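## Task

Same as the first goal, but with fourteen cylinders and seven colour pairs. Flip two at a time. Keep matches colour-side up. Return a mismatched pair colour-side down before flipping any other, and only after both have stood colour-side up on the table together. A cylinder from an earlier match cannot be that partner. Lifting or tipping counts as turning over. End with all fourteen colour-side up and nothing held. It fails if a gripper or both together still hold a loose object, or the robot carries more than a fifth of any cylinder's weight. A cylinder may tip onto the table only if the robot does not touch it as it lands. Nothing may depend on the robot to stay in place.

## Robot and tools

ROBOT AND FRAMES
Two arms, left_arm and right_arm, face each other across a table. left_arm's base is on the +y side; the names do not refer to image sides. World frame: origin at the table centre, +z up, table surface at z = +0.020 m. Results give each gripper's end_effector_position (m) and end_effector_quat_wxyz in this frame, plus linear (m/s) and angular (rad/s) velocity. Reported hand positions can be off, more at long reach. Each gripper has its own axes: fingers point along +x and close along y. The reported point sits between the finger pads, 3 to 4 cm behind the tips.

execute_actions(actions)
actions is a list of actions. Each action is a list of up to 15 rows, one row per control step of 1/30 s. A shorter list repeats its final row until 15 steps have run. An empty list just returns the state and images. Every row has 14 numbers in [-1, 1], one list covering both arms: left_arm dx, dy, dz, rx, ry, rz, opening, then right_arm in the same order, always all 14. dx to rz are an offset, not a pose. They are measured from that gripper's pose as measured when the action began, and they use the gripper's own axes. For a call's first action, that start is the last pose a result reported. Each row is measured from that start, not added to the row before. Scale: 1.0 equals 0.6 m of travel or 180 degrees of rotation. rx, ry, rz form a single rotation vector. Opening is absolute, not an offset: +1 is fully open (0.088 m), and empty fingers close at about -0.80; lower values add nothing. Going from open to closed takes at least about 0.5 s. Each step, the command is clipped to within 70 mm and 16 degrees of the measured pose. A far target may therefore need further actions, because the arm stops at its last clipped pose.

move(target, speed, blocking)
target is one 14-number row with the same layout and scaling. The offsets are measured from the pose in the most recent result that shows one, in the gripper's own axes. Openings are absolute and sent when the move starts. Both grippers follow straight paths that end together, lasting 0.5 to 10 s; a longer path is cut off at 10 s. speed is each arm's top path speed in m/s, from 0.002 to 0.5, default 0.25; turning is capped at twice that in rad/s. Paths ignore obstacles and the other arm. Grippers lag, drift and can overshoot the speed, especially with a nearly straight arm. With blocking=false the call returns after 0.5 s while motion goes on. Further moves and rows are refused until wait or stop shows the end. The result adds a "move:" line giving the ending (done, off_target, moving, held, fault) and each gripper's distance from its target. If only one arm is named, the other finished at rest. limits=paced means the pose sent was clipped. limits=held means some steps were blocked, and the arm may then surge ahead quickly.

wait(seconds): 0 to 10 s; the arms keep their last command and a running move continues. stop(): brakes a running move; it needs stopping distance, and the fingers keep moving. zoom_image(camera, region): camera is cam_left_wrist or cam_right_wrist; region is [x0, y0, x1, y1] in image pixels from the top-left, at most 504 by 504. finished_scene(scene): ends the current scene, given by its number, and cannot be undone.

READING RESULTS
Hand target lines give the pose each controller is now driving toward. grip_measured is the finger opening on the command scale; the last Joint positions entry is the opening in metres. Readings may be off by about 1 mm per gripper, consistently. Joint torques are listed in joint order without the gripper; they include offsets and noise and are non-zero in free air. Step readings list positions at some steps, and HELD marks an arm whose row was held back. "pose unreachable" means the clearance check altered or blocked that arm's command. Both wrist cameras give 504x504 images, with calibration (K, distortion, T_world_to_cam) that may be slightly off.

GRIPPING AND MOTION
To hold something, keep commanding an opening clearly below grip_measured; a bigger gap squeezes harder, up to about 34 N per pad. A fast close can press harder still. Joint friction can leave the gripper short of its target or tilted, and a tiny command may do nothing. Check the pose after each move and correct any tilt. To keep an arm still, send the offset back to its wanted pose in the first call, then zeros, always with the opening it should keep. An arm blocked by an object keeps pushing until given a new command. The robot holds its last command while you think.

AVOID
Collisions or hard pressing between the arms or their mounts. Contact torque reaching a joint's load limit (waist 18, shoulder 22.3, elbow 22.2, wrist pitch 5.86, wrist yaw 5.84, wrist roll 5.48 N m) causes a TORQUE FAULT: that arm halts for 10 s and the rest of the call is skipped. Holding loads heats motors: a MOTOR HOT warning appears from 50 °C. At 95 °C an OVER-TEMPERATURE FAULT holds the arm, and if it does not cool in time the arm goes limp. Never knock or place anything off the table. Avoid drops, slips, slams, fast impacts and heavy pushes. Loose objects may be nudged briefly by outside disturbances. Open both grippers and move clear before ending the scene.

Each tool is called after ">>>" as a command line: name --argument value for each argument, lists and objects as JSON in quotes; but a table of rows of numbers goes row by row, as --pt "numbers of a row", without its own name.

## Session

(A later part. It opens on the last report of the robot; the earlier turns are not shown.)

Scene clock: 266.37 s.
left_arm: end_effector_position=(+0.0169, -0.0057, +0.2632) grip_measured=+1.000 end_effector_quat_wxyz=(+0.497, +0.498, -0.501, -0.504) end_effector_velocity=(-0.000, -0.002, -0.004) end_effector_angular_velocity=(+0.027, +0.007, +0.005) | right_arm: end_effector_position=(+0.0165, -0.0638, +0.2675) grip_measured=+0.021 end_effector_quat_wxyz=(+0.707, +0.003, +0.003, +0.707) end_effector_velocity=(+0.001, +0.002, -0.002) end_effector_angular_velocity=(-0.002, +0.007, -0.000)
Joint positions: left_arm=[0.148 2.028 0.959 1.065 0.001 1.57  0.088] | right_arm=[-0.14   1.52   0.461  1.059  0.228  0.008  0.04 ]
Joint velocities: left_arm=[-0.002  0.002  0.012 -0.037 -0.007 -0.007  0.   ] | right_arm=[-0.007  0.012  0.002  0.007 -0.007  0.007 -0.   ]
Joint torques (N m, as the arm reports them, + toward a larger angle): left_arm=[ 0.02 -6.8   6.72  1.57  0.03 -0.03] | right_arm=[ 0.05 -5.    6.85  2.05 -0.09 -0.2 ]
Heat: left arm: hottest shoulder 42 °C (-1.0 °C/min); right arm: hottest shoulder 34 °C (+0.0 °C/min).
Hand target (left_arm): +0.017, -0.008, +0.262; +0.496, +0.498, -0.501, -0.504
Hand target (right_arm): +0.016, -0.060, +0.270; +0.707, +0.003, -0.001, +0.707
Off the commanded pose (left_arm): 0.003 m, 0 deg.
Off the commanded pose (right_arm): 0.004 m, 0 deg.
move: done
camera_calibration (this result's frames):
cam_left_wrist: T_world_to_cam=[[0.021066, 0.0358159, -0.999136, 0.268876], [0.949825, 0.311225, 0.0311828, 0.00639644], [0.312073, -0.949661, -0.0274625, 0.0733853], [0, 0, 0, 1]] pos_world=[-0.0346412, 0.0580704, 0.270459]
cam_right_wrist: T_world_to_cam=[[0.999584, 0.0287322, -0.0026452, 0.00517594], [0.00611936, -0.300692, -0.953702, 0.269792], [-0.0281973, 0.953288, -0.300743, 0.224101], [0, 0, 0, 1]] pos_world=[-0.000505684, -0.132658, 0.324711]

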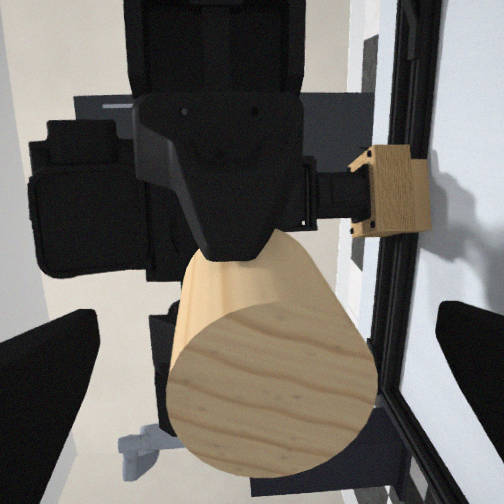

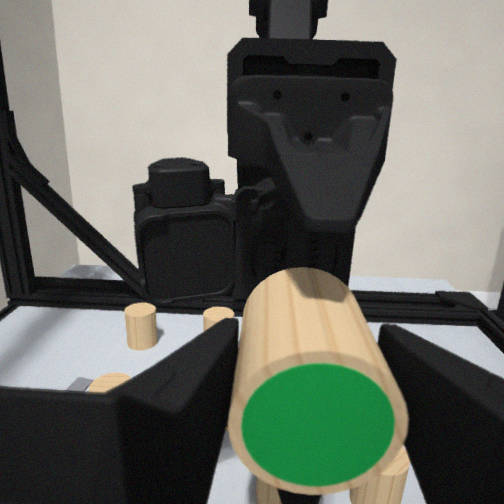

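2.5 mm off; tolerated.

>>> move --target '[0,0,0,0,0,0,-0.3,0,0,0,0,0,0,-0.3]'

>>> move --target '[0,0,0,0,0,0,-0.3,0,0,0,0,0,0,1]'

>>> move --target '[-0.1,0,0,0,0,0,-0.3,-0.1,0,0,0,0,0,1]' --speed 0.15

>>> move --target '[-0.228,-0.164,-0.235,0,0,-0.495,-0.3,-0.072,0.134,-0.174,0,0.505,0,0.8]' --speed 0.3

Scene clock: 269.13 s.
left_arm: end_effector_position=(+0.0169, -0.0060, +0.2635) grip_measured=+0.046 end_effector_quat_wxyz=(+0.497, +0.498, -0.502, -0.503) end_effector_velocity=(-0.000, +0.001, +0.001) end_effector_angular_velocity=(+0.003, +0.007, +0.005) | right_arm: end_effector_position=(+0.0165, -0.0635, +0.2669) grip_measured=+0.021 end_effector_quat_wxyz=(+0.707, +0.001, +0.004, +0.707) end_effector_velocity=(-0.002, +0.000, +0.000) end_effector_angular_velocity=(-0.002, -0.022, +0.020)
Joint positions: left_arm=[0.148 2.029 0.96  1.067 0.001 1.57  0.041] | right_arm=[-0.141  1.522  0.462  1.056  0.228  0.008  0.04 ]
Joint velocities: left_arm=[-0.002 -0.007 -0.002 -0.007 -0.007 -0.007  0.   ] | right_arm=[-0.002 -0.002  0.002 -0.007 -0.022 -0.022 -0.   ]
Joint torques (N m, as the arm reports them, + toward a larger angle): left_arm=[ 0.   -7.84  5.56  1.63  0.01 -0.05] | right_arm=[ 0.04 -5.72  5.32  2.08  0.02 -0.01]
Heat: left arm: hottest shoulder 42 °C (-1.0 °C/min); right arm: hottest shoulder 34 °C (+0.0 °C/min).
Hand target (left_arm): +0.017, -0.006, +0.263; +0.497, +0.498, -0.501, -0.504
Hand target (right_arm): +0.016, -0.064, +0.268; +0.707, +0.003, +0.003, +0.707
Off the commanded pose (left_arm): 0.000 m, 0 deg.
Off the commanded pose (right_arm): 0.001 m, 0 deg.
move: done
camera_calibration (this result's frames):
cam_left_wrist: T_world_to_cam=[[0.0210492, 0.0339101, -0.999203, 0.269242], [0.949825, 0.311284, 0.0305731, 0.00665625], [0.312072, -0.949712, -0.0256564, 0.0725937], [0, 0, 0, 1]] pos_world=[-0.0346441, 0.0577411, 0.270686]
cam_right_wrist: T_world_to_cam=[[0.999585, 0.0287252, -0.00204253, 0.00498002], [0.00677555, -0.303527, -0.952799, 0.268845], [-0.0279893, 0.95239, -0.303595, 0.224311], [0, 0, 0, 1]] pos_world=[-0.000521215, -0.132173, 0.324265]

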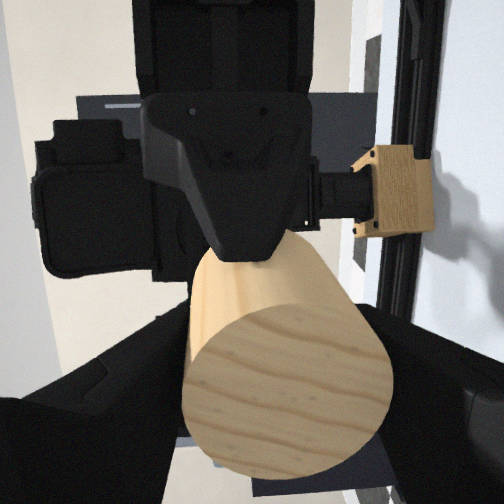

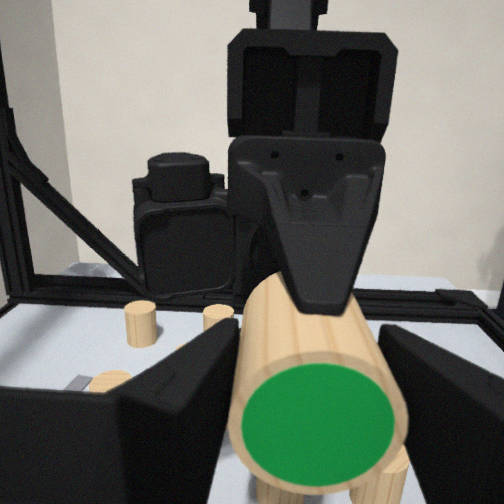

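Scene clock: 269.83 s.
left_arm: end_effector_position=(+0.0169, -0.0059, +0.2630) grip_measured=+0.045 end_effector_quat_wxyz=(+0.497, +0.498, -0.501, -0.504) end_effector_velocity=(-0.000, +0.001, -0.001) end_effector_angular_velocity=(+0.007, +0.007, +0.005) | right_arm: end_effector_position=(+0.0165, -0.0635, +0.2671) grip_measured=+1.000 end_effector_quat_wxyz=(+0.707, +0.002, +0.003, +0.707) end_effector_velocity=(+0.000, -0.001, -0.003) end_effector_angular_velocity=(-0.012, -0.025, +0.005)
Joint positions: left_arm=[0.148 2.029 0.96  1.065 0.001 1.57  0.041] | right_arm=[-0.141  1.522  0.462  1.057  0.228  0.008  0.088]
Joint velocities: left_arm=[-0.002 -0.002 -0.002 -0.007 -0.007 -0.007 -0.   ] | right_arm=[-0.002 -0.002 -0.007 -0.007 -0.007 -0.022  0.   ]
Joint torques (N m, as the arm reports them, + toward a larger angle): left_arm=[-0.05 -7.7   5.64  1.88  0.01 -0.02] | right_arm=[ 0.09 -5.63  5.45  1.77  0.02  0.  ]
Heat: left arm: hottest shoulder 43 °C (+0.0 °C/min); right arm: hottest shoulder 34 °C (+0.0 °C/min).
Hand target (left_arm): +0.017, -0.006, +0.263; +0.497, +0.498, -0.502, -0.503
Hand target (right_arm): +0.016, -0.063, +0.267; +0.707, +0.001, +0.004, +0.707
Off the commanded pose (left_arm): 0.001 m, 0 deg.
Off the commanded pose (right_arm): 0.000 m, 0 deg.
move: done
camera_calibration (this result's frames):
cam_left_wrist: T_world_to_cam=[[0.0210694, 0.036197, -0.999123, 0.268667], [0.949824, 0.311213, 0.0313047, 0.00645758], [0.312073, -0.949651, -0.0278237, 0.0732181], [0, 0, 0, 1]] pos_world=[-0.0346436, 0.057797, 0.270267]
cam_right_wrist: T_world_to_cam=[[0.999585, 0.0287268, -0.00219323, 0.00502081], [0.00661153, -0.302818, -0.953025, 0.269109], [-0.0280415, 0.952615, -0.302883, 0.224185], [0, 0, 0, 1]] pos_world=[-0.000511458, -0.132215, 0.324381]

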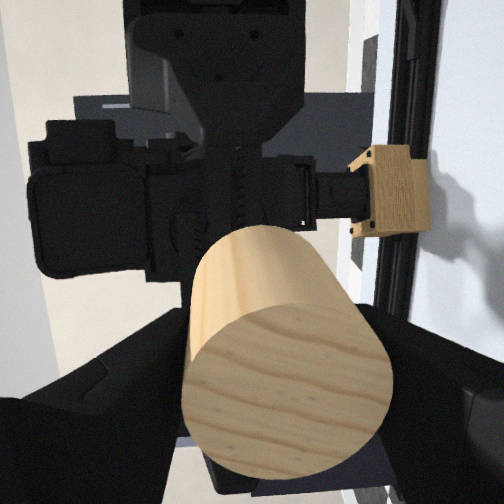

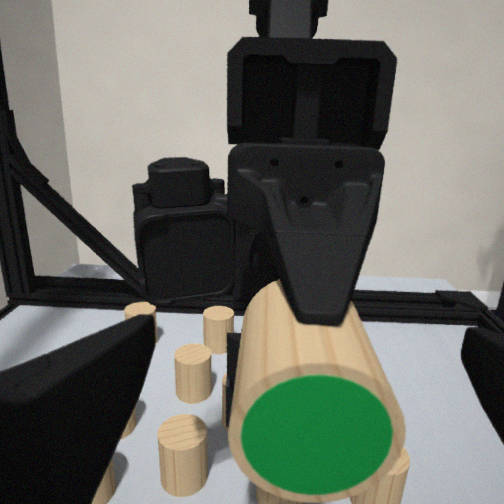

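Scene clock: 270.73 s.
left_arm: end_effector_position=(+0.0174, +0.0521, +0.2577) grip_measured=+0.044 end_effector_quat_wxyz=(+0.493, +0.502, -0.498, -0.507) end_effector_velocity=(+0.002, +0.003, +0.002) end_effector_angular_velocity=(+0.003, +0.007, +0.020) | right_arm: end_effector_position=(+0.0161, -0.1201, +0.2711) grip_measured=+1.000 end_effector_quat_wxyz=(+0.707, +0.006, +0.001, +0.707) end_effector_velocity=(-0.001, -0.004, +0.001) end_effector_angular_velocity=(+0.002, -0.007, +0.010)
Joint positions: left_arm=[0.148 1.877 0.701 1.157 0.001 1.57  0.041] | right_arm=[-0.073  1.254  0.277  0.983  0.295  0.008  0.088]
Joint velocities: left_arm=[-0.002 -0.017 -0.012 -0.007 -0.022 -0.007 -0.   ] | right_arm=[ 0.002 -0.022 -0.012 -0.007 -0.007 -0.007  0.   ]
Joint torques (N m, as the arm reports them, + toward a larger angle): left_arm=[-0.12 -7.91  4.77  2.13 -0.02 -0.05] | right_arm=[ 0.22 -4.55  4.08  1.6   0.06  0.01]
Heat: left arm: hottest shoulder 43 °C (+0.0 °C/min); right arm: hottest shoulder 34 °C (+0.0 °C/min).
Hand target (left_arm): +0.017, +0.054, +0.264; +0.497, +0.498, -0.501, -0.504
Hand target (right_arm): +0.017, -0.123, +0.267; +0.707, +0.002, +0.004, +0.707
Off the commanded pose (left_arm): 0.006 m, 1 deg.
Off the commanded pose (right_arm): 0.005 m, 1 deg.
move: done
camera_calibration (this result's frames):
cam_left_wrist: T_world_to_cam=[[0.0211971, 0.0506754, -0.99849, 0.260345], [0.94982, 0.310726, 0.0359338, -0.0131049], [0.312077, -0.949148, -0.0415461, 0.131574], [0, 0, 0, 1]] pos_world=[-0.0341324, 0.115762, 0.26589]
cam_right_wrist: T_world_to_cam=[[0.999554, 0.0295196, -0.0045261, 0.00778077], [0.00435658, -0.294061, -0.955777, 0.257668], [-0.0295451, 0.955331, -0.294059, 0.277313], [0, 0, 0, 1]] pos_world=[-0.000706611, -0.189385, 0.327854]

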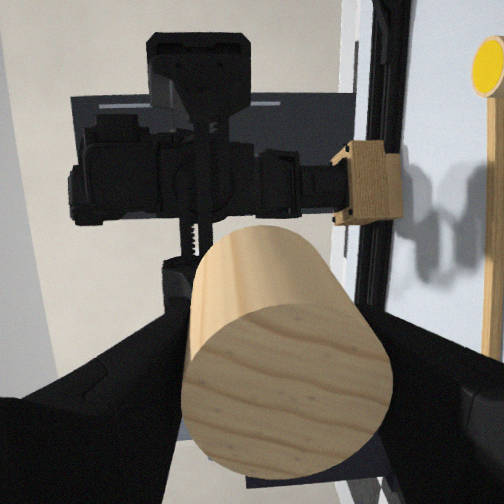

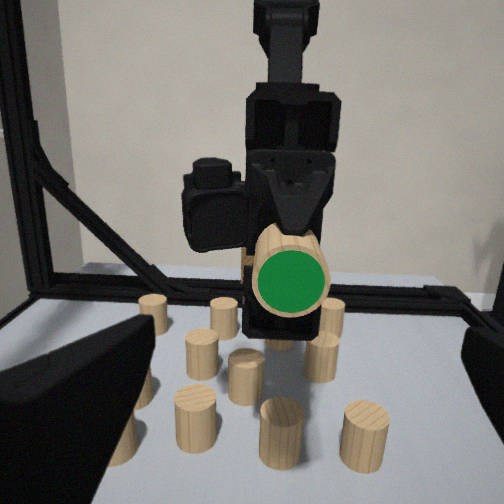

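Scene clock: 273.80 s.
left_arm: end_effector_position=(+0.1568, +0.1903, +0.1614) grip_measured=+0.040 end_effector_quat_wxyz=(+0.000, +0.705, -0.002, -0.710) end_effector_velocity=(-0.001, +0.003, +0.003) end_effector_angular_velocity=(+0.023, +0.002, -0.010) | right_arm: end_effector_position=(-0.0638, -0.1644, +0.1677) grip_measured=+0.800 end_effector_quat_wxyz=(+0.499, -0.500, +0.500, +0.500) end_effector_velocity=(-0.004, -0.001, +0.003) end_effector_angular_velocity=(-0.016, +0.017, +0.024)
Joint positions: left_arm=[ 0.549  1.945  1.385 -1.011  0.008  1.965  0.041] | right_arm=[ 0.069  1.783  1.301 -1.089 -0.001  0.437  0.078]
Joint velocities: left_arm=[-0.002  0.002  0.017 -0.037 -0.007  0.007 -0.   ] | right_arm=[ 0.002  0.007  0.022 -0.022 -0.022 -0.022 -0.   ]
Joint torques (N m, as the arm reports them, + toward a larger angle): left_arm=[ 0.2  -6.37  6.74 -0.05 -0.13  0.12] | right_arm=[-0.21 -6.33  6.77 -0.06 -0.07  0.12]
Heat: left arm: hottest shoulder 43 °C (+0.0 °C/min); right arm: hottest elbow 35 °C (+1.0 °C/min).
Hand target (left_arm): +0.159, +0.189, +0.162; -0.002, +0.707, -0.001, -0.708
Hand target (right_arm): -0.065, -0.162, +0.166; +0.499, -0.500, +0.504, +0.497
Off the commanded pose (left_arm): 0.003 m, 1 deg.
Off the commanded pose (right_arm): 0.002 m, 1 deg.
move: done
camera_calibration (this result's frames):
cam_left_wrist: T_world_to_cam=[[0.0236346, 0.999282, 0.0296177, -0.192619], [0.948761, -0.031758, 0.314395, -0.164541], [0.31511, 0.0206695, -0.94883, 0.176605], [0, 0, 0, 1]] pos_world=[0.105012, 0.183605, 0.225003]
cam_right_wrist: T_world_to_cam=[[0.999535, 0.00586273, -0.029913, 0.0888485], [0.014596, -0.953566, 0.30083, -0.172371], [-0.0267603, -0.301127, -0.953208, 0.191015], [0, 0, 0, 1]] pos_world=[-0.0811796, -0.107368, 0.236589]

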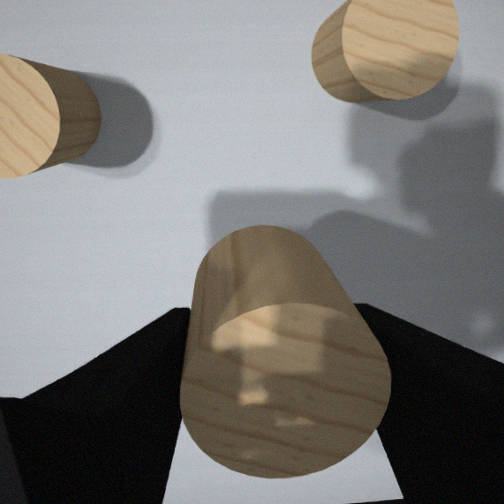

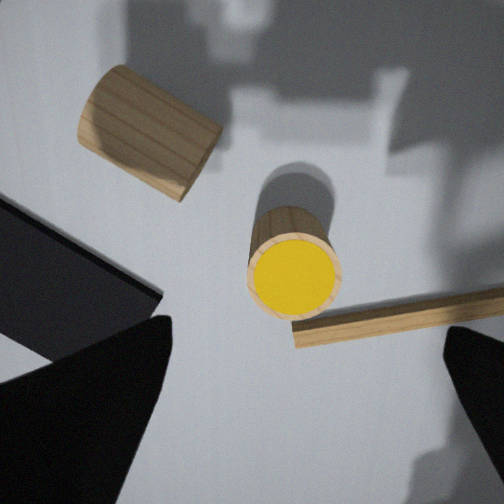

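>>> move --target '[0.139,0,0,0,0,0,-0.3,0.151,-0.002,-0.003,0,0,0,0.8]' --speed 0.06

>>> move --target '[0,0,0,0,0,0,0.8,0,0,0,0,0,0,-0.3]'

>>> move --target '[-0.14,0,0,0,0,0,0.8,-0.14,0,0,0,0,0,-0.3]' --speed 0.15

>>> move --target '[-0.173,0.23,0.235,0,0,0.505,1,-0.163,-0.131,0.074,0,-0.497,0,-0.3]' --speed 0.3

Scene clock: 278.83 s.
left_arm: end_effector_position=(+0.1574, +0.1892, +0.0815) grip_measured=+0.035 end_effector_quat_wxyz=(+0.003, +0.706, -0.004, -0.708) end_effector_velocity=(+0.001, +0.003, +0.000) end_effector_angular_velocity=(+0.010, -0.004, +0.010) | right_arm: end_effector_position=(-0.0650, -0.1623, +0.0839) grip_measured=+0.800 end_effector_quat_wxyz=(+0.502, -0.493, +0.498, +0.508) end_effector_velocity=(-0.002, -0.001, -0.001) end_effector_angular_velocity=(-0.007, +0.021, -0.009)
Joint positions: left_arm=[ 0.549  2.078  1.23  -0.715  0.006  1.966  0.041] | right_arm=[ 0.069  1.901  1.091 -0.739 -0.002  0.437  0.078]
Joint velocities: left_arm=[ 0.002 -0.002 -0.002 -0.007 -0.007 -0.007 -0.   ] | right_arm=[-0.002  0.002 -0.002  0.007 -0.022  0.007 -0.   ]
Joint torques (N m, as the arm reports them, + toward a larger angle): left_arm=[-0.02 -6.62  4.53  0.39  0.1   0.  ] | right_arm=[-0.03 -6.61  3.34  0.26  0.04 -0.03]
Heat: left arm: hottest shoulder 42 °C (-2.0 °C/min); right arm: hottest elbow 35 °C (+1.0 °C/min).
Hand target (left_arm): +0.157, +0.191, +0.078; +0.000, +0.705, -0.002, -0.710
Hand target (right_arm): -0.063, -0.167, +0.077; +0.499, -0.500, +0.500, +0.500
Off the commanded pose (left_arm): 0.004 m, 0 deg.
Off the commanded pose (right_arm): 0.008 m, 1 deg.
move: done
camera_calibration (this result's frames):
cam_left_wrist: T_world_to_cam=[[0.0239037, 0.999455, 0.0227541, -0.18869], [0.947444, -0.0299113, 0.31852, -0.140543], [0.319027, 0.0139444, -0.947643, 0.101181], [0, 0, 0, 1]] pos_world=[0.105387, 0.182973, 0.144943]
cam_right_wrist: T_world_to_cam=[[0.99917, 0.00656079, -0.040201, 0.0884436], [0.0176432, -0.959264, 0.28196, -0.144308], [-0.0367135, -0.282435, -0.958584, 0.114569], [0, 0, 0, 1]] pos_world=[-0.0816179, -0.106652, 0.154069]

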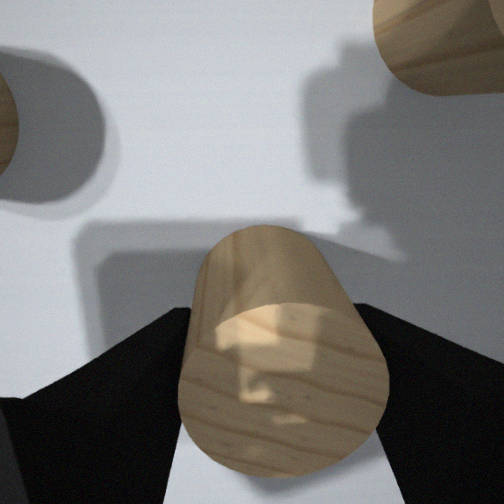

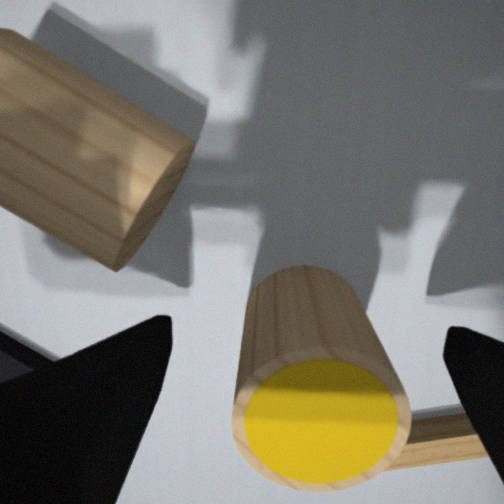

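Scene clock: 279.53 s.
left_arm: end_effector_position=(+0.1574, +0.1891, +0.0815) grip_measured=+0.799 end_effector_quat_wxyz=(+0.003, +0.706, -0.004, -0.708) end_effector_velocity=(-0.003, +0.001, +0.000) end_effector_angular_velocity=(+0.004, +0.010, +0.005) | right_arm: end_effector_position=(-0.0651, -0.1626, +0.0839) grip_measured=+0.021 end_effector_quat_wxyz=(+0.501, -0.493, +0.498, +0.508) end_effector_velocity=(+0.001, -0.002, +0.000) end_effector_angular_velocity=(-0.010, +0.004, -0.010)
Joint positions: left_arm=[ 0.549  2.078  1.23  -0.714  0.007  1.966  0.078] | right_arm=[ 0.069  1.901  1.091 -0.74  -0.004  0.437  0.04 ]
Joint velocities: left_arm=[-0.002 -0.002 -0.002 -0.007  0.007 -0.007  0.001] | right_arm=[-0.002 -0.002 -0.002 -0.007 -0.007  0.007 -0.   ]
Joint torques (N m, as the arm reports them, + toward a larger angle): left_arm=[-0.02 -7.26  5.04  0.18  0.05  0.  ] | right_arm=[ 0.03 -8.01  4.82  0.18  0.06 -0.02]
Heat: left arm: hottest shoulder 42 °C (-2.0 °C/min); right arm: hottest elbow 35 °C (+1.0 °C/min).
Hand target (left_arm): +0.157, +0.189, +0.081; +0.003, +0.706, -0.004, -0.708
Hand target (right_arm): -0.065, -0.162, +0.084; +0.502, -0.493, +0.498, +0.508
Off the commanded pose (left_arm): 0.000 m, 0 deg.
Off the commanded pose (right_arm): 0.000 m, 0 deg.
move: done
camera_calibration (this result's frames):
cam_left_wrist: T_world_to_cam=[[0.0239113, 0.999466, 0.022251, -0.188553], [0.94751, -0.0297554, 0.318339, -0.140551], [0.318831, 0.0134711, -0.947716, 0.101317], [0, 0, 0, 1]] pos_world=[0.105379, 0.182906, 0.144958]
cam_right_wrist: T_world_to_cam=[[0.999127, 0.00653928, -0.0412671, 0.0886655], [0.0179739, -0.958885, 0.283224, -0.144566], [-0.0377184, -0.283718, -0.958166, 0.114182], [0, 0, 0, 1]] pos_world=[-0.0816829, -0.106806, 0.154009]

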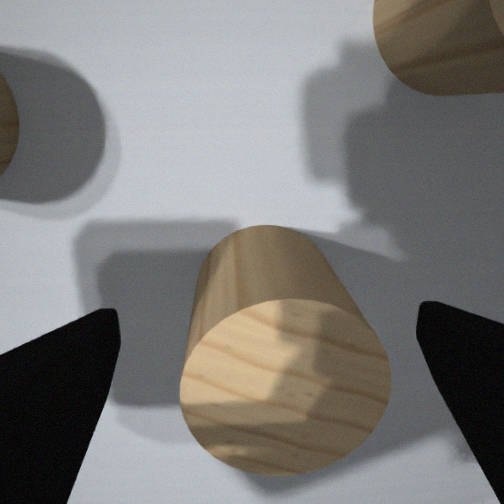

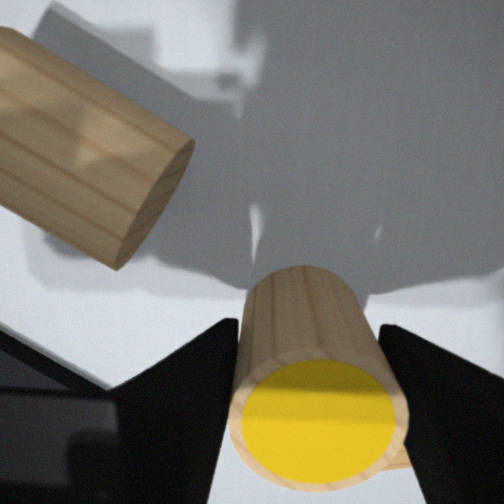

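Scene clock: 280.53 s.
left_arm: end_effector_position=(+0.1562, +0.1921, +0.1590) grip_measured=+0.800 end_effector_quat_wxyz=(-0.003, +0.704, +0.002, -0.711) end_effector_velocity=(-0.004, +0.004, +0.003) end_effector_angular_velocity=(+0.022, +0.017, +0.005) | right_arm: end_effector_position=(-0.0632, -0.1667, +0.1622) grip_measured=+0.021 end_effector_quat_wxyz=(+0.499, -0.498, +0.501, +0.502) end_effector_velocity=(+0.002, -0.000, +0.004) end_effector_angular_velocity=(-0.003, -0.010, +0.020)
Joint positions: left_arm=[ 0.549  1.948  1.38  -1.012  0.007  1.966  0.078] | right_arm=[ 0.069  1.776  1.27  -1.061 -0.004  0.437  0.04 ]
Joint velocities: left_arm=[-0.002 -0.002  0.007 -0.037  0.007 -0.007 -0.   ] | right_arm=[-0.002 -0.002  0.012 -0.022  0.007 -0.022 -0.   ]
Joint torques (N m, as the arm reports them, + toward a larger angle): left_arm=[-0.01 -8.39  6.74 -0.06  0.07  0.01] | right_arm=[-0.08 -8.54  6.85 -0.04  0.01 -0.05]
Heat: left arm: hottest shoulder 43 °C (-1.0 °C/min); right arm: hottest elbow 35 °C (+1.0 °C/min).
Hand target (left_arm): +0.157, +0.189, +0.165; +0.003, +0.706, -0.004, -0.708
Hand target (right_arm): -0.064, -0.164, +0.168; +0.501, -0.493, +0.498, +0.508
Off the commanded pose (left_arm): 0.007 m, 1 deg.
Off the commanded pose (right_arm): 0.006 m, 1 deg.
move: done
camera_calibration (this result's frames):
cam_left_wrist: T_world_to_cam=[[0.0241201, 0.998962, 0.0386397, -0.195706], [0.949669, -0.0349709, 0.311298, -0.162215], [0.312326, 0.0291864, -0.949527, 0.173419], [0, 0, 0, 1]] pos_world=[0.104608, 0.184769, 0.222726]
cam_right_wrist: T_world_to_cam=[[0.999401, 0.00595344, -0.0340924, 0.0887377], [0.0158583, -0.954365, 0.298221, -0.172577], [-0.0307611, -0.298583, -0.953888, 0.185381], [0, 0, 0, 1]] pos_world=[-0.0802452, -0.109878, 0.231324]

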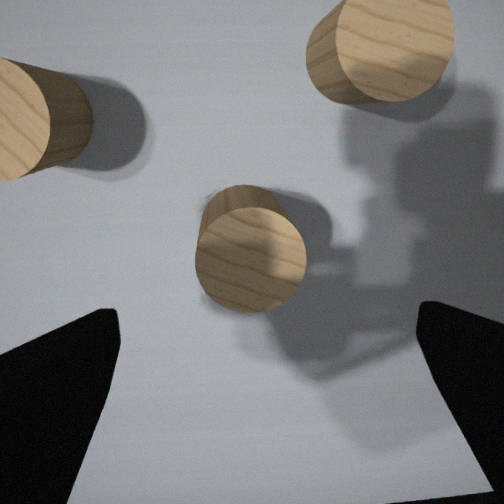

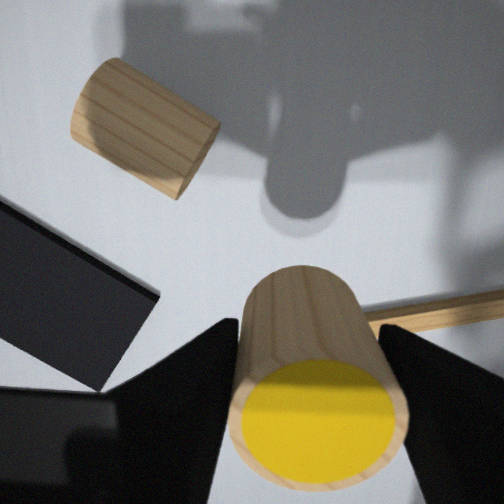

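Scene clock: 283.70 s.
left_arm: end_effector_position=(+0.0156, +0.0571, +0.2623) grip_measured=+1.000 end_effector_quat_wxyz=(+0.499, +0.495, -0.502, -0.505) end_effector_velocity=(-0.005, -0.001, +0.000) end_effector_angular_velocity=(-0.012, +0.007, -0.005) | right_arm: end_effector_position=(+0.0148, -0.1210, +0.2663) grip_measured=+0.022 end_effector_quat_wxyz=(+0.704, +0.011, +0.006, +0.710) end_effector_velocity=(-0.000, -0.000, -0.002) end_effector_angular_velocity=(+0.002, +0.008, +0.005)
Joint positions: left_arm=[ 0.144  1.862  0.68   1.183 -0.     1.565  0.088] | right_arm=[-0.07   1.275  0.263  1.018  0.291  0.022  0.04 ]
Joint velocities: left_arm=[-0.012  0.012  0.002  0.022 -0.007 -0.007  0.   ] | right_arm=[-0.002  0.012 -0.007  0.022 -0.007  0.007 -0.   ]
Joint torques (N m, as the arm reports them, + toward a larger angle): left_arm=[-0.33 -5.52  6.28  2.04 -0.23 -0.12] | right_arm=[-0.25 -3.31  4.09  2.04 -0.1  -0.21]
Heat: left arm: hottest shoulder 43 °C (-1.0 °C/min); right arm: hottest shoulder 34 °C (+0.0 °C/min).
Hand target (left_arm): +0.015, +0.055, +0.263; +0.502, +0.493, -0.502, -0.503
Hand target (right_arm): +0.016, -0.122, +0.260; +0.704, +0.002, +0.007, +0.710
Off the commanded pose (left_arm): 0.004 m, 1 deg.
Off the commanded pose (right_arm): 0.007 m, 1 deg.
move: done
camera_calibration (this result's frames):
cam_left_wrist: T_world_to_cam=[[0.015778, 0.0308676, -0.999399, 0.266239], [0.950918, 0.308467, 0.02454, -0.0099739], [0.309039, -0.950734, -0.0244856, 0.132749], [0, 0, 0, 1]] pos_world=[-0.035741, 0.121067, 0.269574]
cam_right_wrist: T_world_to_cam=[[0.999163, 0.0364672, -0.0185068, 0.0136497], [-0.00695336, -0.294463, -0.955637, 0.252844], [-0.040299, 0.954967, -0.293964, 0.276792], [0, 0, 0, 1]] pos_world=[-0.00072571, -0.190371, 0.323246]

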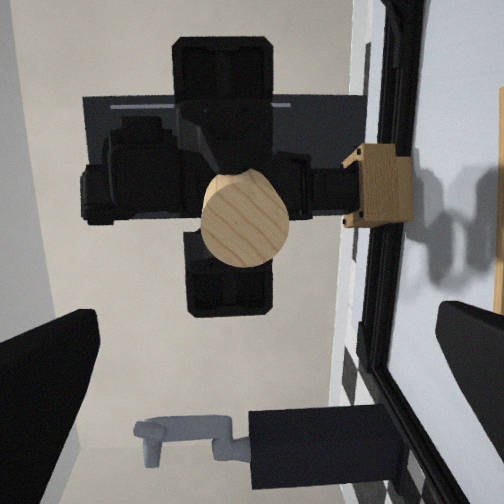

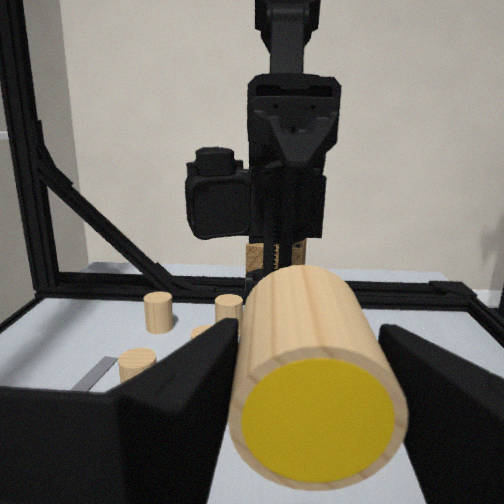

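>>> move --target '[0.108,0,0,0,0,0,1,0.1,0,0,-0.008,0,0,-0.3]' --speed 0.1

>>> move --target '[0,0,0,0,0,0,-0.3,0,0,0,0,0,0,-0.3]'

>>> move --target '[0,0,0,0,0,0,-0.3,0,0,0,0,0,0,1]'

>>> move --target '[-0.1,0,0,0,0,0,-0.3,-0.1,0,-0.004,0,0.003,0,1]' --speed 0.15

>>> move --target '[-0.092,-0.158,-0.292,0,0,-0.497,-0.3,0,0,0,0,0,0,1]' --speed 0.3

Scene clock: 289.07 s.
left_arm: end_effector_position=(+0.0146, -0.0051, +0.2636) grip_measured=+1.000 end_effector_quat_wxyz=(+0.499, +0.494, -0.502, -0.504) end_effector_velocity=(-0.003, -0.003, -0.006) end_effector_angular_velocity=(+0.022, +0.007, -0.000) | right_arm: end_effector_position=(+0.0144, -0.0645, +0.2646) grip_measured=+0.022 end_effector_quat_wxyz=(+0.705, +0.001, +0.001, +0.710) end_effector_velocity=(+0.002, +0.001, -0.002) end_effector_angular_velocity=(-0.007, +0.006, +0.000)
Joint positions: left_arm=[ 0.143  2.03   0.955  1.078 -0.     1.564  0.088] | right_arm=[-0.136  1.532  0.454  1.078  0.226  0.003  0.04 ]
Joint velocities: left_arm=[-0.007  0.012  0.012 -0.022 -0.007 -0.007  0.   ] | right_arm=[-0.007  0.002  0.002 -0.007 -0.007  0.007 -0.   ]
Joint torques (N m, as the arm reports them, + toward a larger angle): left_arm=[ 0.14 -6.8   6.76  1.59  0.04 -0.04] | right_arm=[-0.24 -4.8   6.95  2.09 -0.1  -0.15]
Heat: left arm: hottest shoulder 42 °C (-2.0 °C/min); right arm: hottest shoulder 34 °C (+0.0 °C/min).
Hand target (left_arm): +0.015, -0.008, +0.262; +0.499, +0.495, -0.502, -0.505
Hand target (right_arm): +0.014, -0.061, +0.267; +0.704, +0.002, -0.003, +0.710
Off the commanded pose (left_arm): 0.003 m, 0 deg.
Off the commanded pose (right_arm): 0.004 m, 0 deg.
move: done
camera_calibration (this result's frames):
cam_left_wrist: T_world_to_cam=[[0.0153701, 0.0289666, -0.999462, 0.269406], [0.950928, 0.308512, 0.0235651, 0.0103792], [0.309029, -0.950779, -0.0228033, 0.0734684], [0, 0, 0, 1]] pos_world=[-0.0367145, 0.0588464, 0.270692]
cam_right_wrist: T_world_to_cam=[[0.999351, 0.0359773, 0.0018551, 0.00655235], [0.0125799, -0.300256, -0.953776, 0.266714], [-0.0337573, 0.95318, -0.300514, 0.223833], [0, 0, 0, 1]] pos_world=[-0.00234734, -0.133507, 0.321638]

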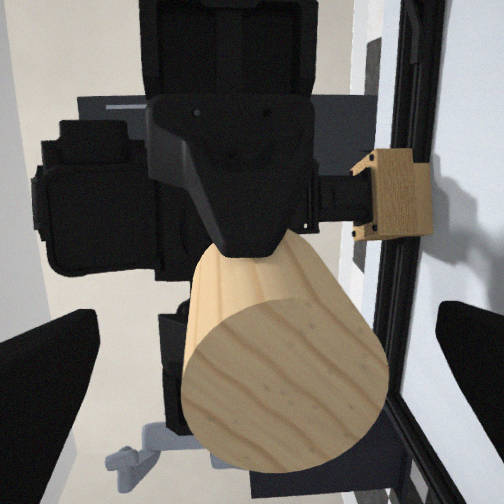

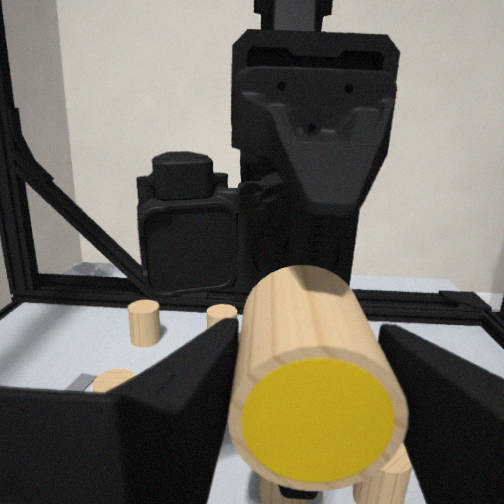

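Scene clock: 289.57 s.
left_arm: end_effector_position=(+0.0146, -0.0051, +0.2633) grip_measured=+0.045 end_effector_quat_wxyz=(+0.499, +0.494, -0.502, -0.504) end_effector_velocity=(-0.000, +0.001, -0.008) end_effector_angular_velocity=(+0.037, +0.007, +0.005) | right_arm: end_effector_position=(+0.0144, -0.0644, +0.2644) grip_measured=+0.022 end_effector_quat_wxyz=(+0.705, +0.001, +0.001, +0.710) end_effector_velocity=(-0.000, -0.000, +0.002) end_effector_angular_velocity=(+0.007, -0.006, +0.005)
Joint positions: left_arm=[ 0.143  2.03   0.955  1.077 -0.     1.564  0.041] | right_arm=[-0.136  1.532  0.454  1.078  0.226  0.003  0.04 ]
Joint velocities: left_arm=[-0.002 -0.002 -0.002 -0.037 -0.007 -0.007 -0.   ] | right_arm=[-0.002 -0.002 -0.002  0.007 -0.007 -0.007 -0.   ]
Joint torques (N m, as the arm reports them, + toward a larger angle): left_arm=[-0.14 -7.77  5.71  1.74 -0.01 -0.05] | right_arm=[ 0.07 -5.67  5.34  1.82  0.02 -0.01]
Heat: left arm: hottest shoulder 42 °C (-2.0 °C/min); right arm: hottest shoulder 34 °C (+0.0 °C/min).
Hand target (left_arm): +0.015, -0.005, +0.263; +0.499, +0.494, -0.502, -0.504
Hand target (right_arm): +0.014, -0.064, +0.264; +0.705, +0.001, +0.001, +0.710
Off the commanded pose (left_arm): 0.000 m, 0 deg.
Off the commanded pose (right_arm): 0.000 m, 0 deg.
move: done
camera_calibration (this result's frames):
cam_left_wrist: T_world_to_cam=[[0.0153806, 0.0297291, -0.99944, 0.269129], [0.950928, 0.308494, 0.0238104, 0.0103272], [0.309029, -0.950762, -0.0235254, 0.0736339], [0, 0, 0, 1]] pos_world=[-0.0367148, 0.0588215, 0.270464]
cam_right_wrist: T_world_to_cam=[[0.999351, 0.035978, 0.0019296, 0.00653865], [0.0126638, -0.30061, -0.953663, 0.266533], [-0.0337308, 0.953068, -0.300871, 0.22385], [0, 0, 0, 1]] pos_world=[-0.00235906, -0.133457, 0.32152]

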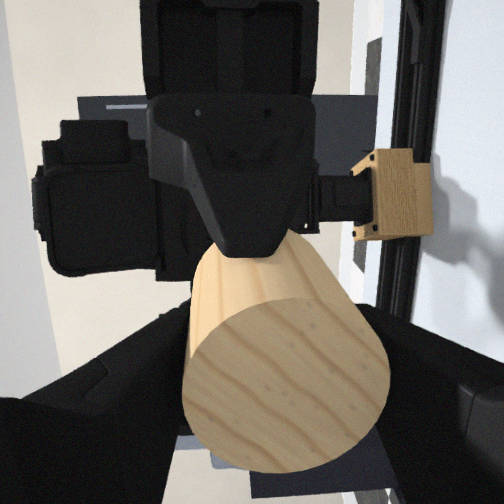

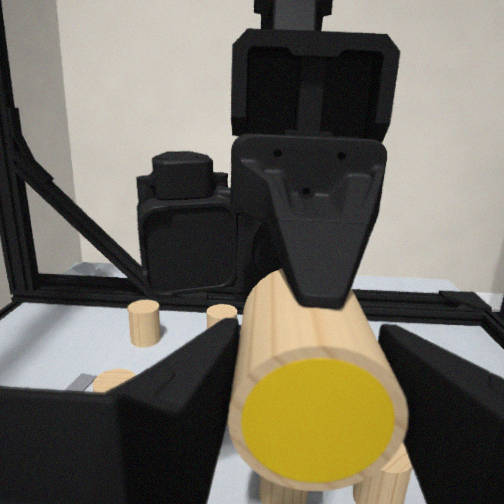

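Scene clock: 290.27 s.
left_arm: end_effector_position=(+0.0146, -0.0051, +0.2632) grip_measured=+0.044 end_effector_quat_wxyz=(+0.499, +0.495, -0.502, -0.504) end_effector_velocity=(+0.002, +0.001, -0.001) end_effector_angular_velocity=(+0.007, +0.007, +0.020) | right_arm: end_effector_position=(+0.0144, -0.0644, +0.2644) grip_measured=+1.000 end_effector_quat_wxyz=(+0.705, +0.001, +0.001, +0.710) end_effector_velocity=(-0.002, -0.001, -0.002) end_effector_angular_velocity=(-0.007, +0.006, +0.020)
Joint positions: left_arm=[ 0.143  2.03   0.955  1.077 -0.     1.564  0.041] | right_arm=[-0.136  1.532  0.454  1.078  0.226  0.003  0.088]
Joint velocities: left_arm=[-0.002 -0.002 -0.002 -0.007 -0.022 -0.007 -0.   ] | right_arm=[-0.002 -0.002 -0.002 -0.007 -0.022  0.007  0.   ]
Joint torques (N m, as the arm reports them, + toward a larger angle): left_arm=[-0.06 -7.8   5.65  1.77 -0.02 -0.04] | right_arm=[ 0.02 -5.67  5.4   1.83  0.    0.  ]
Heat: left arm: hottest shoulder 42 °C (-2.0 °C/min); right arm: hottest shoulder 34 °C (+0.0 °C/min).
Hand target (left_arm): +0.015, -0.005, +0.263; +0.499, +0.494, -0.502, -0.504
Hand target (right_arm): +0.014, -0.064, +0.264; +0.705, +0.001, +0.001, +0.710
Off the commanded pose (left_arm): 0.000 m, 0 deg.
Off the commanded pose (right_arm): 0.000 m, 0 deg.
move: done
camera_calibration (this result's frames):
cam_left_wrist: T_world_to_cam=[[0.0153859, 0.0301103, -0.999428, 0.269044], [0.950928, 0.308485, 0.0239331, 0.0102969], [0.309029, -0.950753, -0.0238864, 0.0737269], [0, 0, 0, 1]] pos_world=[-0.0367149, 0.0588185, 0.270405]
cam_right_wrist: T_world_to_cam=[[0.999351, 0.035978, 0.0019296, 0.00653865], [0.0126638, -0.30061, -0.953663, 0.266533], [-0.0337308, 0.953068, -0.300871, 0.22385], [0, 0, 0, 1]] pos_world=[-0.00235906, -0.133457, 0.32152]

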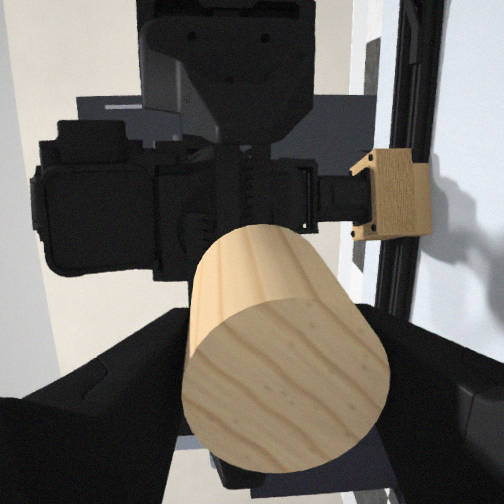

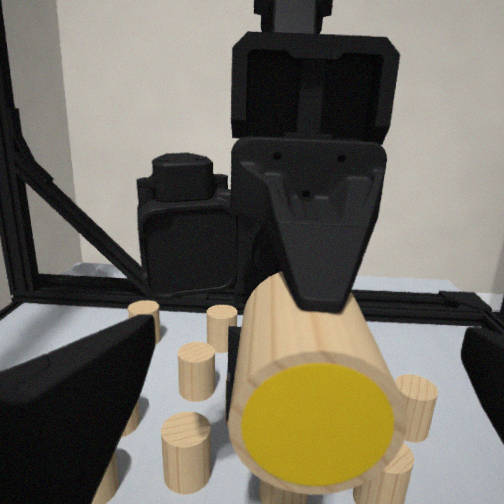

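Scene clock: 291.17 s.
left_arm: end_effector_position=(+0.0154, +0.0530, +0.2574) grip_measured=+0.043 end_effector_quat_wxyz=(+0.495, +0.498, -0.498, -0.508) end_effector_velocity=(+0.000, +0.003, +0.003) end_effector_angular_velocity=(-0.007, -0.007, +0.005) | right_arm: end_effector_position=(+0.0145, -0.1211, +0.2660) grip_measured=+1.000 end_effector_quat_wxyz=(+0.705, +0.001, +0.001, +0.710) end_effector_velocity=(-0.001, -0.003, +0.002) end_effector_angular_velocity=(+0.007, +0.009, +0.010)
Joint positions: left_arm=[ 0.143  1.88   0.696  1.172 -0.     1.564  0.041] | right_arm=[-0.069  1.269  0.266  1.003  0.292  0.003  0.088]
Joint velocities: left_arm=[-0.002 -0.012 -0.012  0.007 -0.007  0.007 -0.   ] | right_arm=[ 0.002 -0.022 -0.007 -0.007 -0.007  0.007  0.   ]
Joint torques (N m, as the arm reports them, + toward a larger angle): left_arm=[-0.05 -7.94  4.73  2.1  -0.05 -0.07] | right_arm=[ 0.27 -4.64  4.03  1.61  0.07  0.08]
Heat: left arm: hottest shoulder 42 °C (-2.0 °C/min); right arm: hottest shoulder 34 °C (+0.0 °C/min).
Hand target (left_arm): +0.015, +0.055, +0.263; +0.499, +0.494, -0.502, -0.504
Hand target (right_arm): +0.015, -0.124, +0.262; +0.705, -0.002, +0.005, +0.709
Off the commanded pose (left_arm): 0.006 m, 1 deg.
Off the commanded pose (right_arm): 0.005 m, 1 deg.
move: done
camera_calibration (this result's frames):
cam_left_wrist: T_world_to_cam=[[0.0155907, 0.044974, -0.998866, 0.260556], [0.950923, 0.308093, 0.0287143, -0.0094602], [0.309036, -0.950292, -0.0379634, 0.132184], [0, 0, 0, 1]] pos_world=[-0.0359158, 0.11681, 0.265551]
cam_right_wrist: T_world_to_cam=[[0.999337, 0.0363585, 0.00185446, 0.00849526], [0.0126939, -0.300252, -0.953776, 0.251092], [-0.0341211, 0.953167, -0.300514, 0.278222], [0, 0, 0, 1]] pos_world=[-0.00218371, -0.19011, 0.323079]

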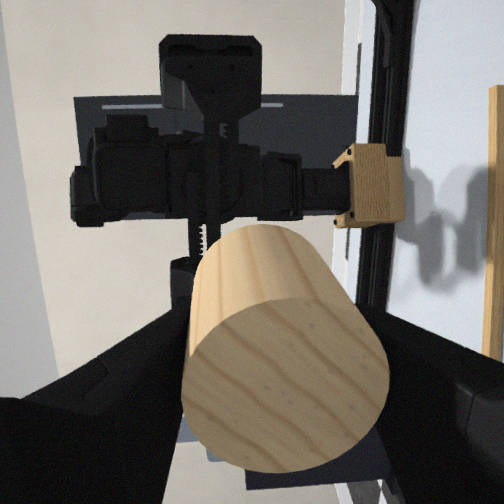

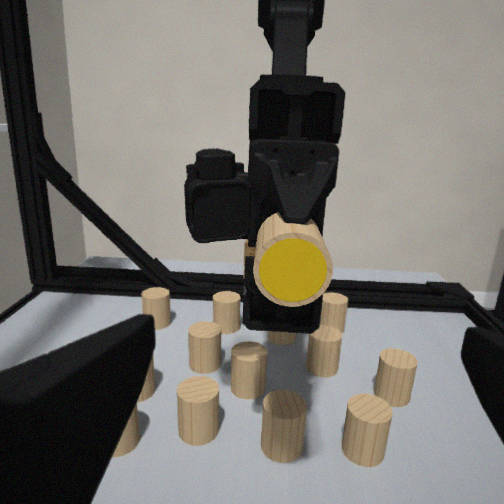

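Scene clock: 294.23 s.
left_arm: end_effector_position=(+0.1888, +0.1081, +0.1626) grip_measured=+0.040 end_effector_quat_wxyz=(-0.000, +0.703, -0.002, -0.711) end_effector_velocity=(+0.002, +0.001, +0.011) end_effector_angular_velocity=(+0.015, -0.017, +0.019) | right_arm: end_effector_position=(+0.0145, -0.1211, +0.2661) grip_measured=+1.000 end_effector_quat_wxyz=(+0.705, +0.001, +0.001, +0.710) end_effector_velocity=(-0.000, -0.000, -0.003) end_effector_angular_velocity=(-0.012, -0.011, +0.005)
Joint positions: left_arm=[ 0.547  2.291  1.929 -1.211  0.012  1.964  0.041] | right_arm=[-0.069  1.268  0.266  1.002  0.292  0.003  0.088]
Joint velocities: left_arm=[-0.002  0.002  0.046 -0.051 -0.022 -0.022 -0.   ] | right_arm=[-0.002  0.002 -0.002 -0.007 -0.007 -0.007  0.   ]
Joint torques (N m, as the arm reports them, + toward a larger angle): left_arm=[ 0.17 -8.41  7.08 -0.04 -0.13  0.14] | right_arm=[ 0.05 -3.85  5.69  1.84  0.02 -0.02]
Heat: left arm: hottest shoulder 43 °C (-1.0 °C/min); right arm: hottest shoulder 34 °C (+0.0 °C/min).
Hand target (left_arm): +0.191, +0.107, +0.162; -0.003, +0.705, -0.001, -0.709
Hand target (right_arm): +0.015, -0.121, +0.266; +0.705, +0.001, +0.001, +0.710
Off the commanded pose (left_arm): 0.002 m, 1 deg.
Off the commanded pose (right_arm): 0.000 m, 0 deg.
move: done
camera_calibration (this result's frames):
cam_left_wrist: T_world_to_cam=[[0.0252999, 0.999244, 0.0295253, -0.111486], [0.95026, -0.0332101, 0.309683, -0.197274], [0.310429, 0.0202218, -0.950381, 0.17051], [0, 0, 0, 1]] pos_world=[0.137351, 0.101403, 0.226433]
cam_right_wrist: T_world_to_cam=[[0.999337, 0.0363585, 0.00185446, 0.00848746], [0.0126939, -0.300252, -0.953776, 0.251121], [-0.0341211, 0.953167, -0.300514, 0.278261], [0, 0, 0, 1]] pos_world=[-0.00217494, -0.190139, 0.323118]

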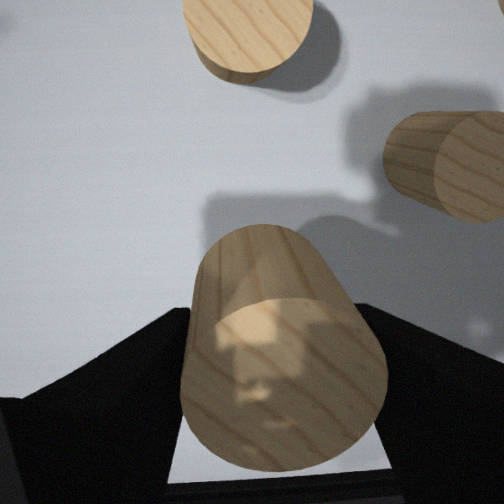

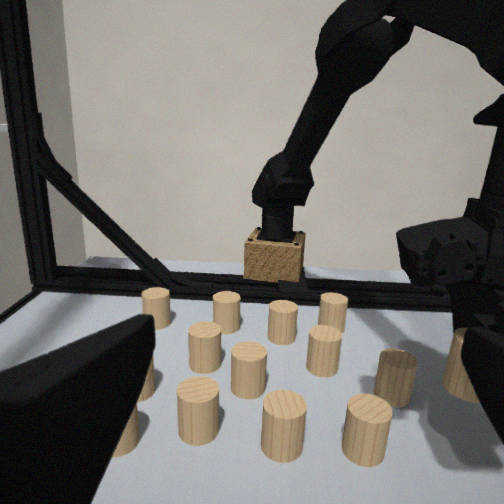

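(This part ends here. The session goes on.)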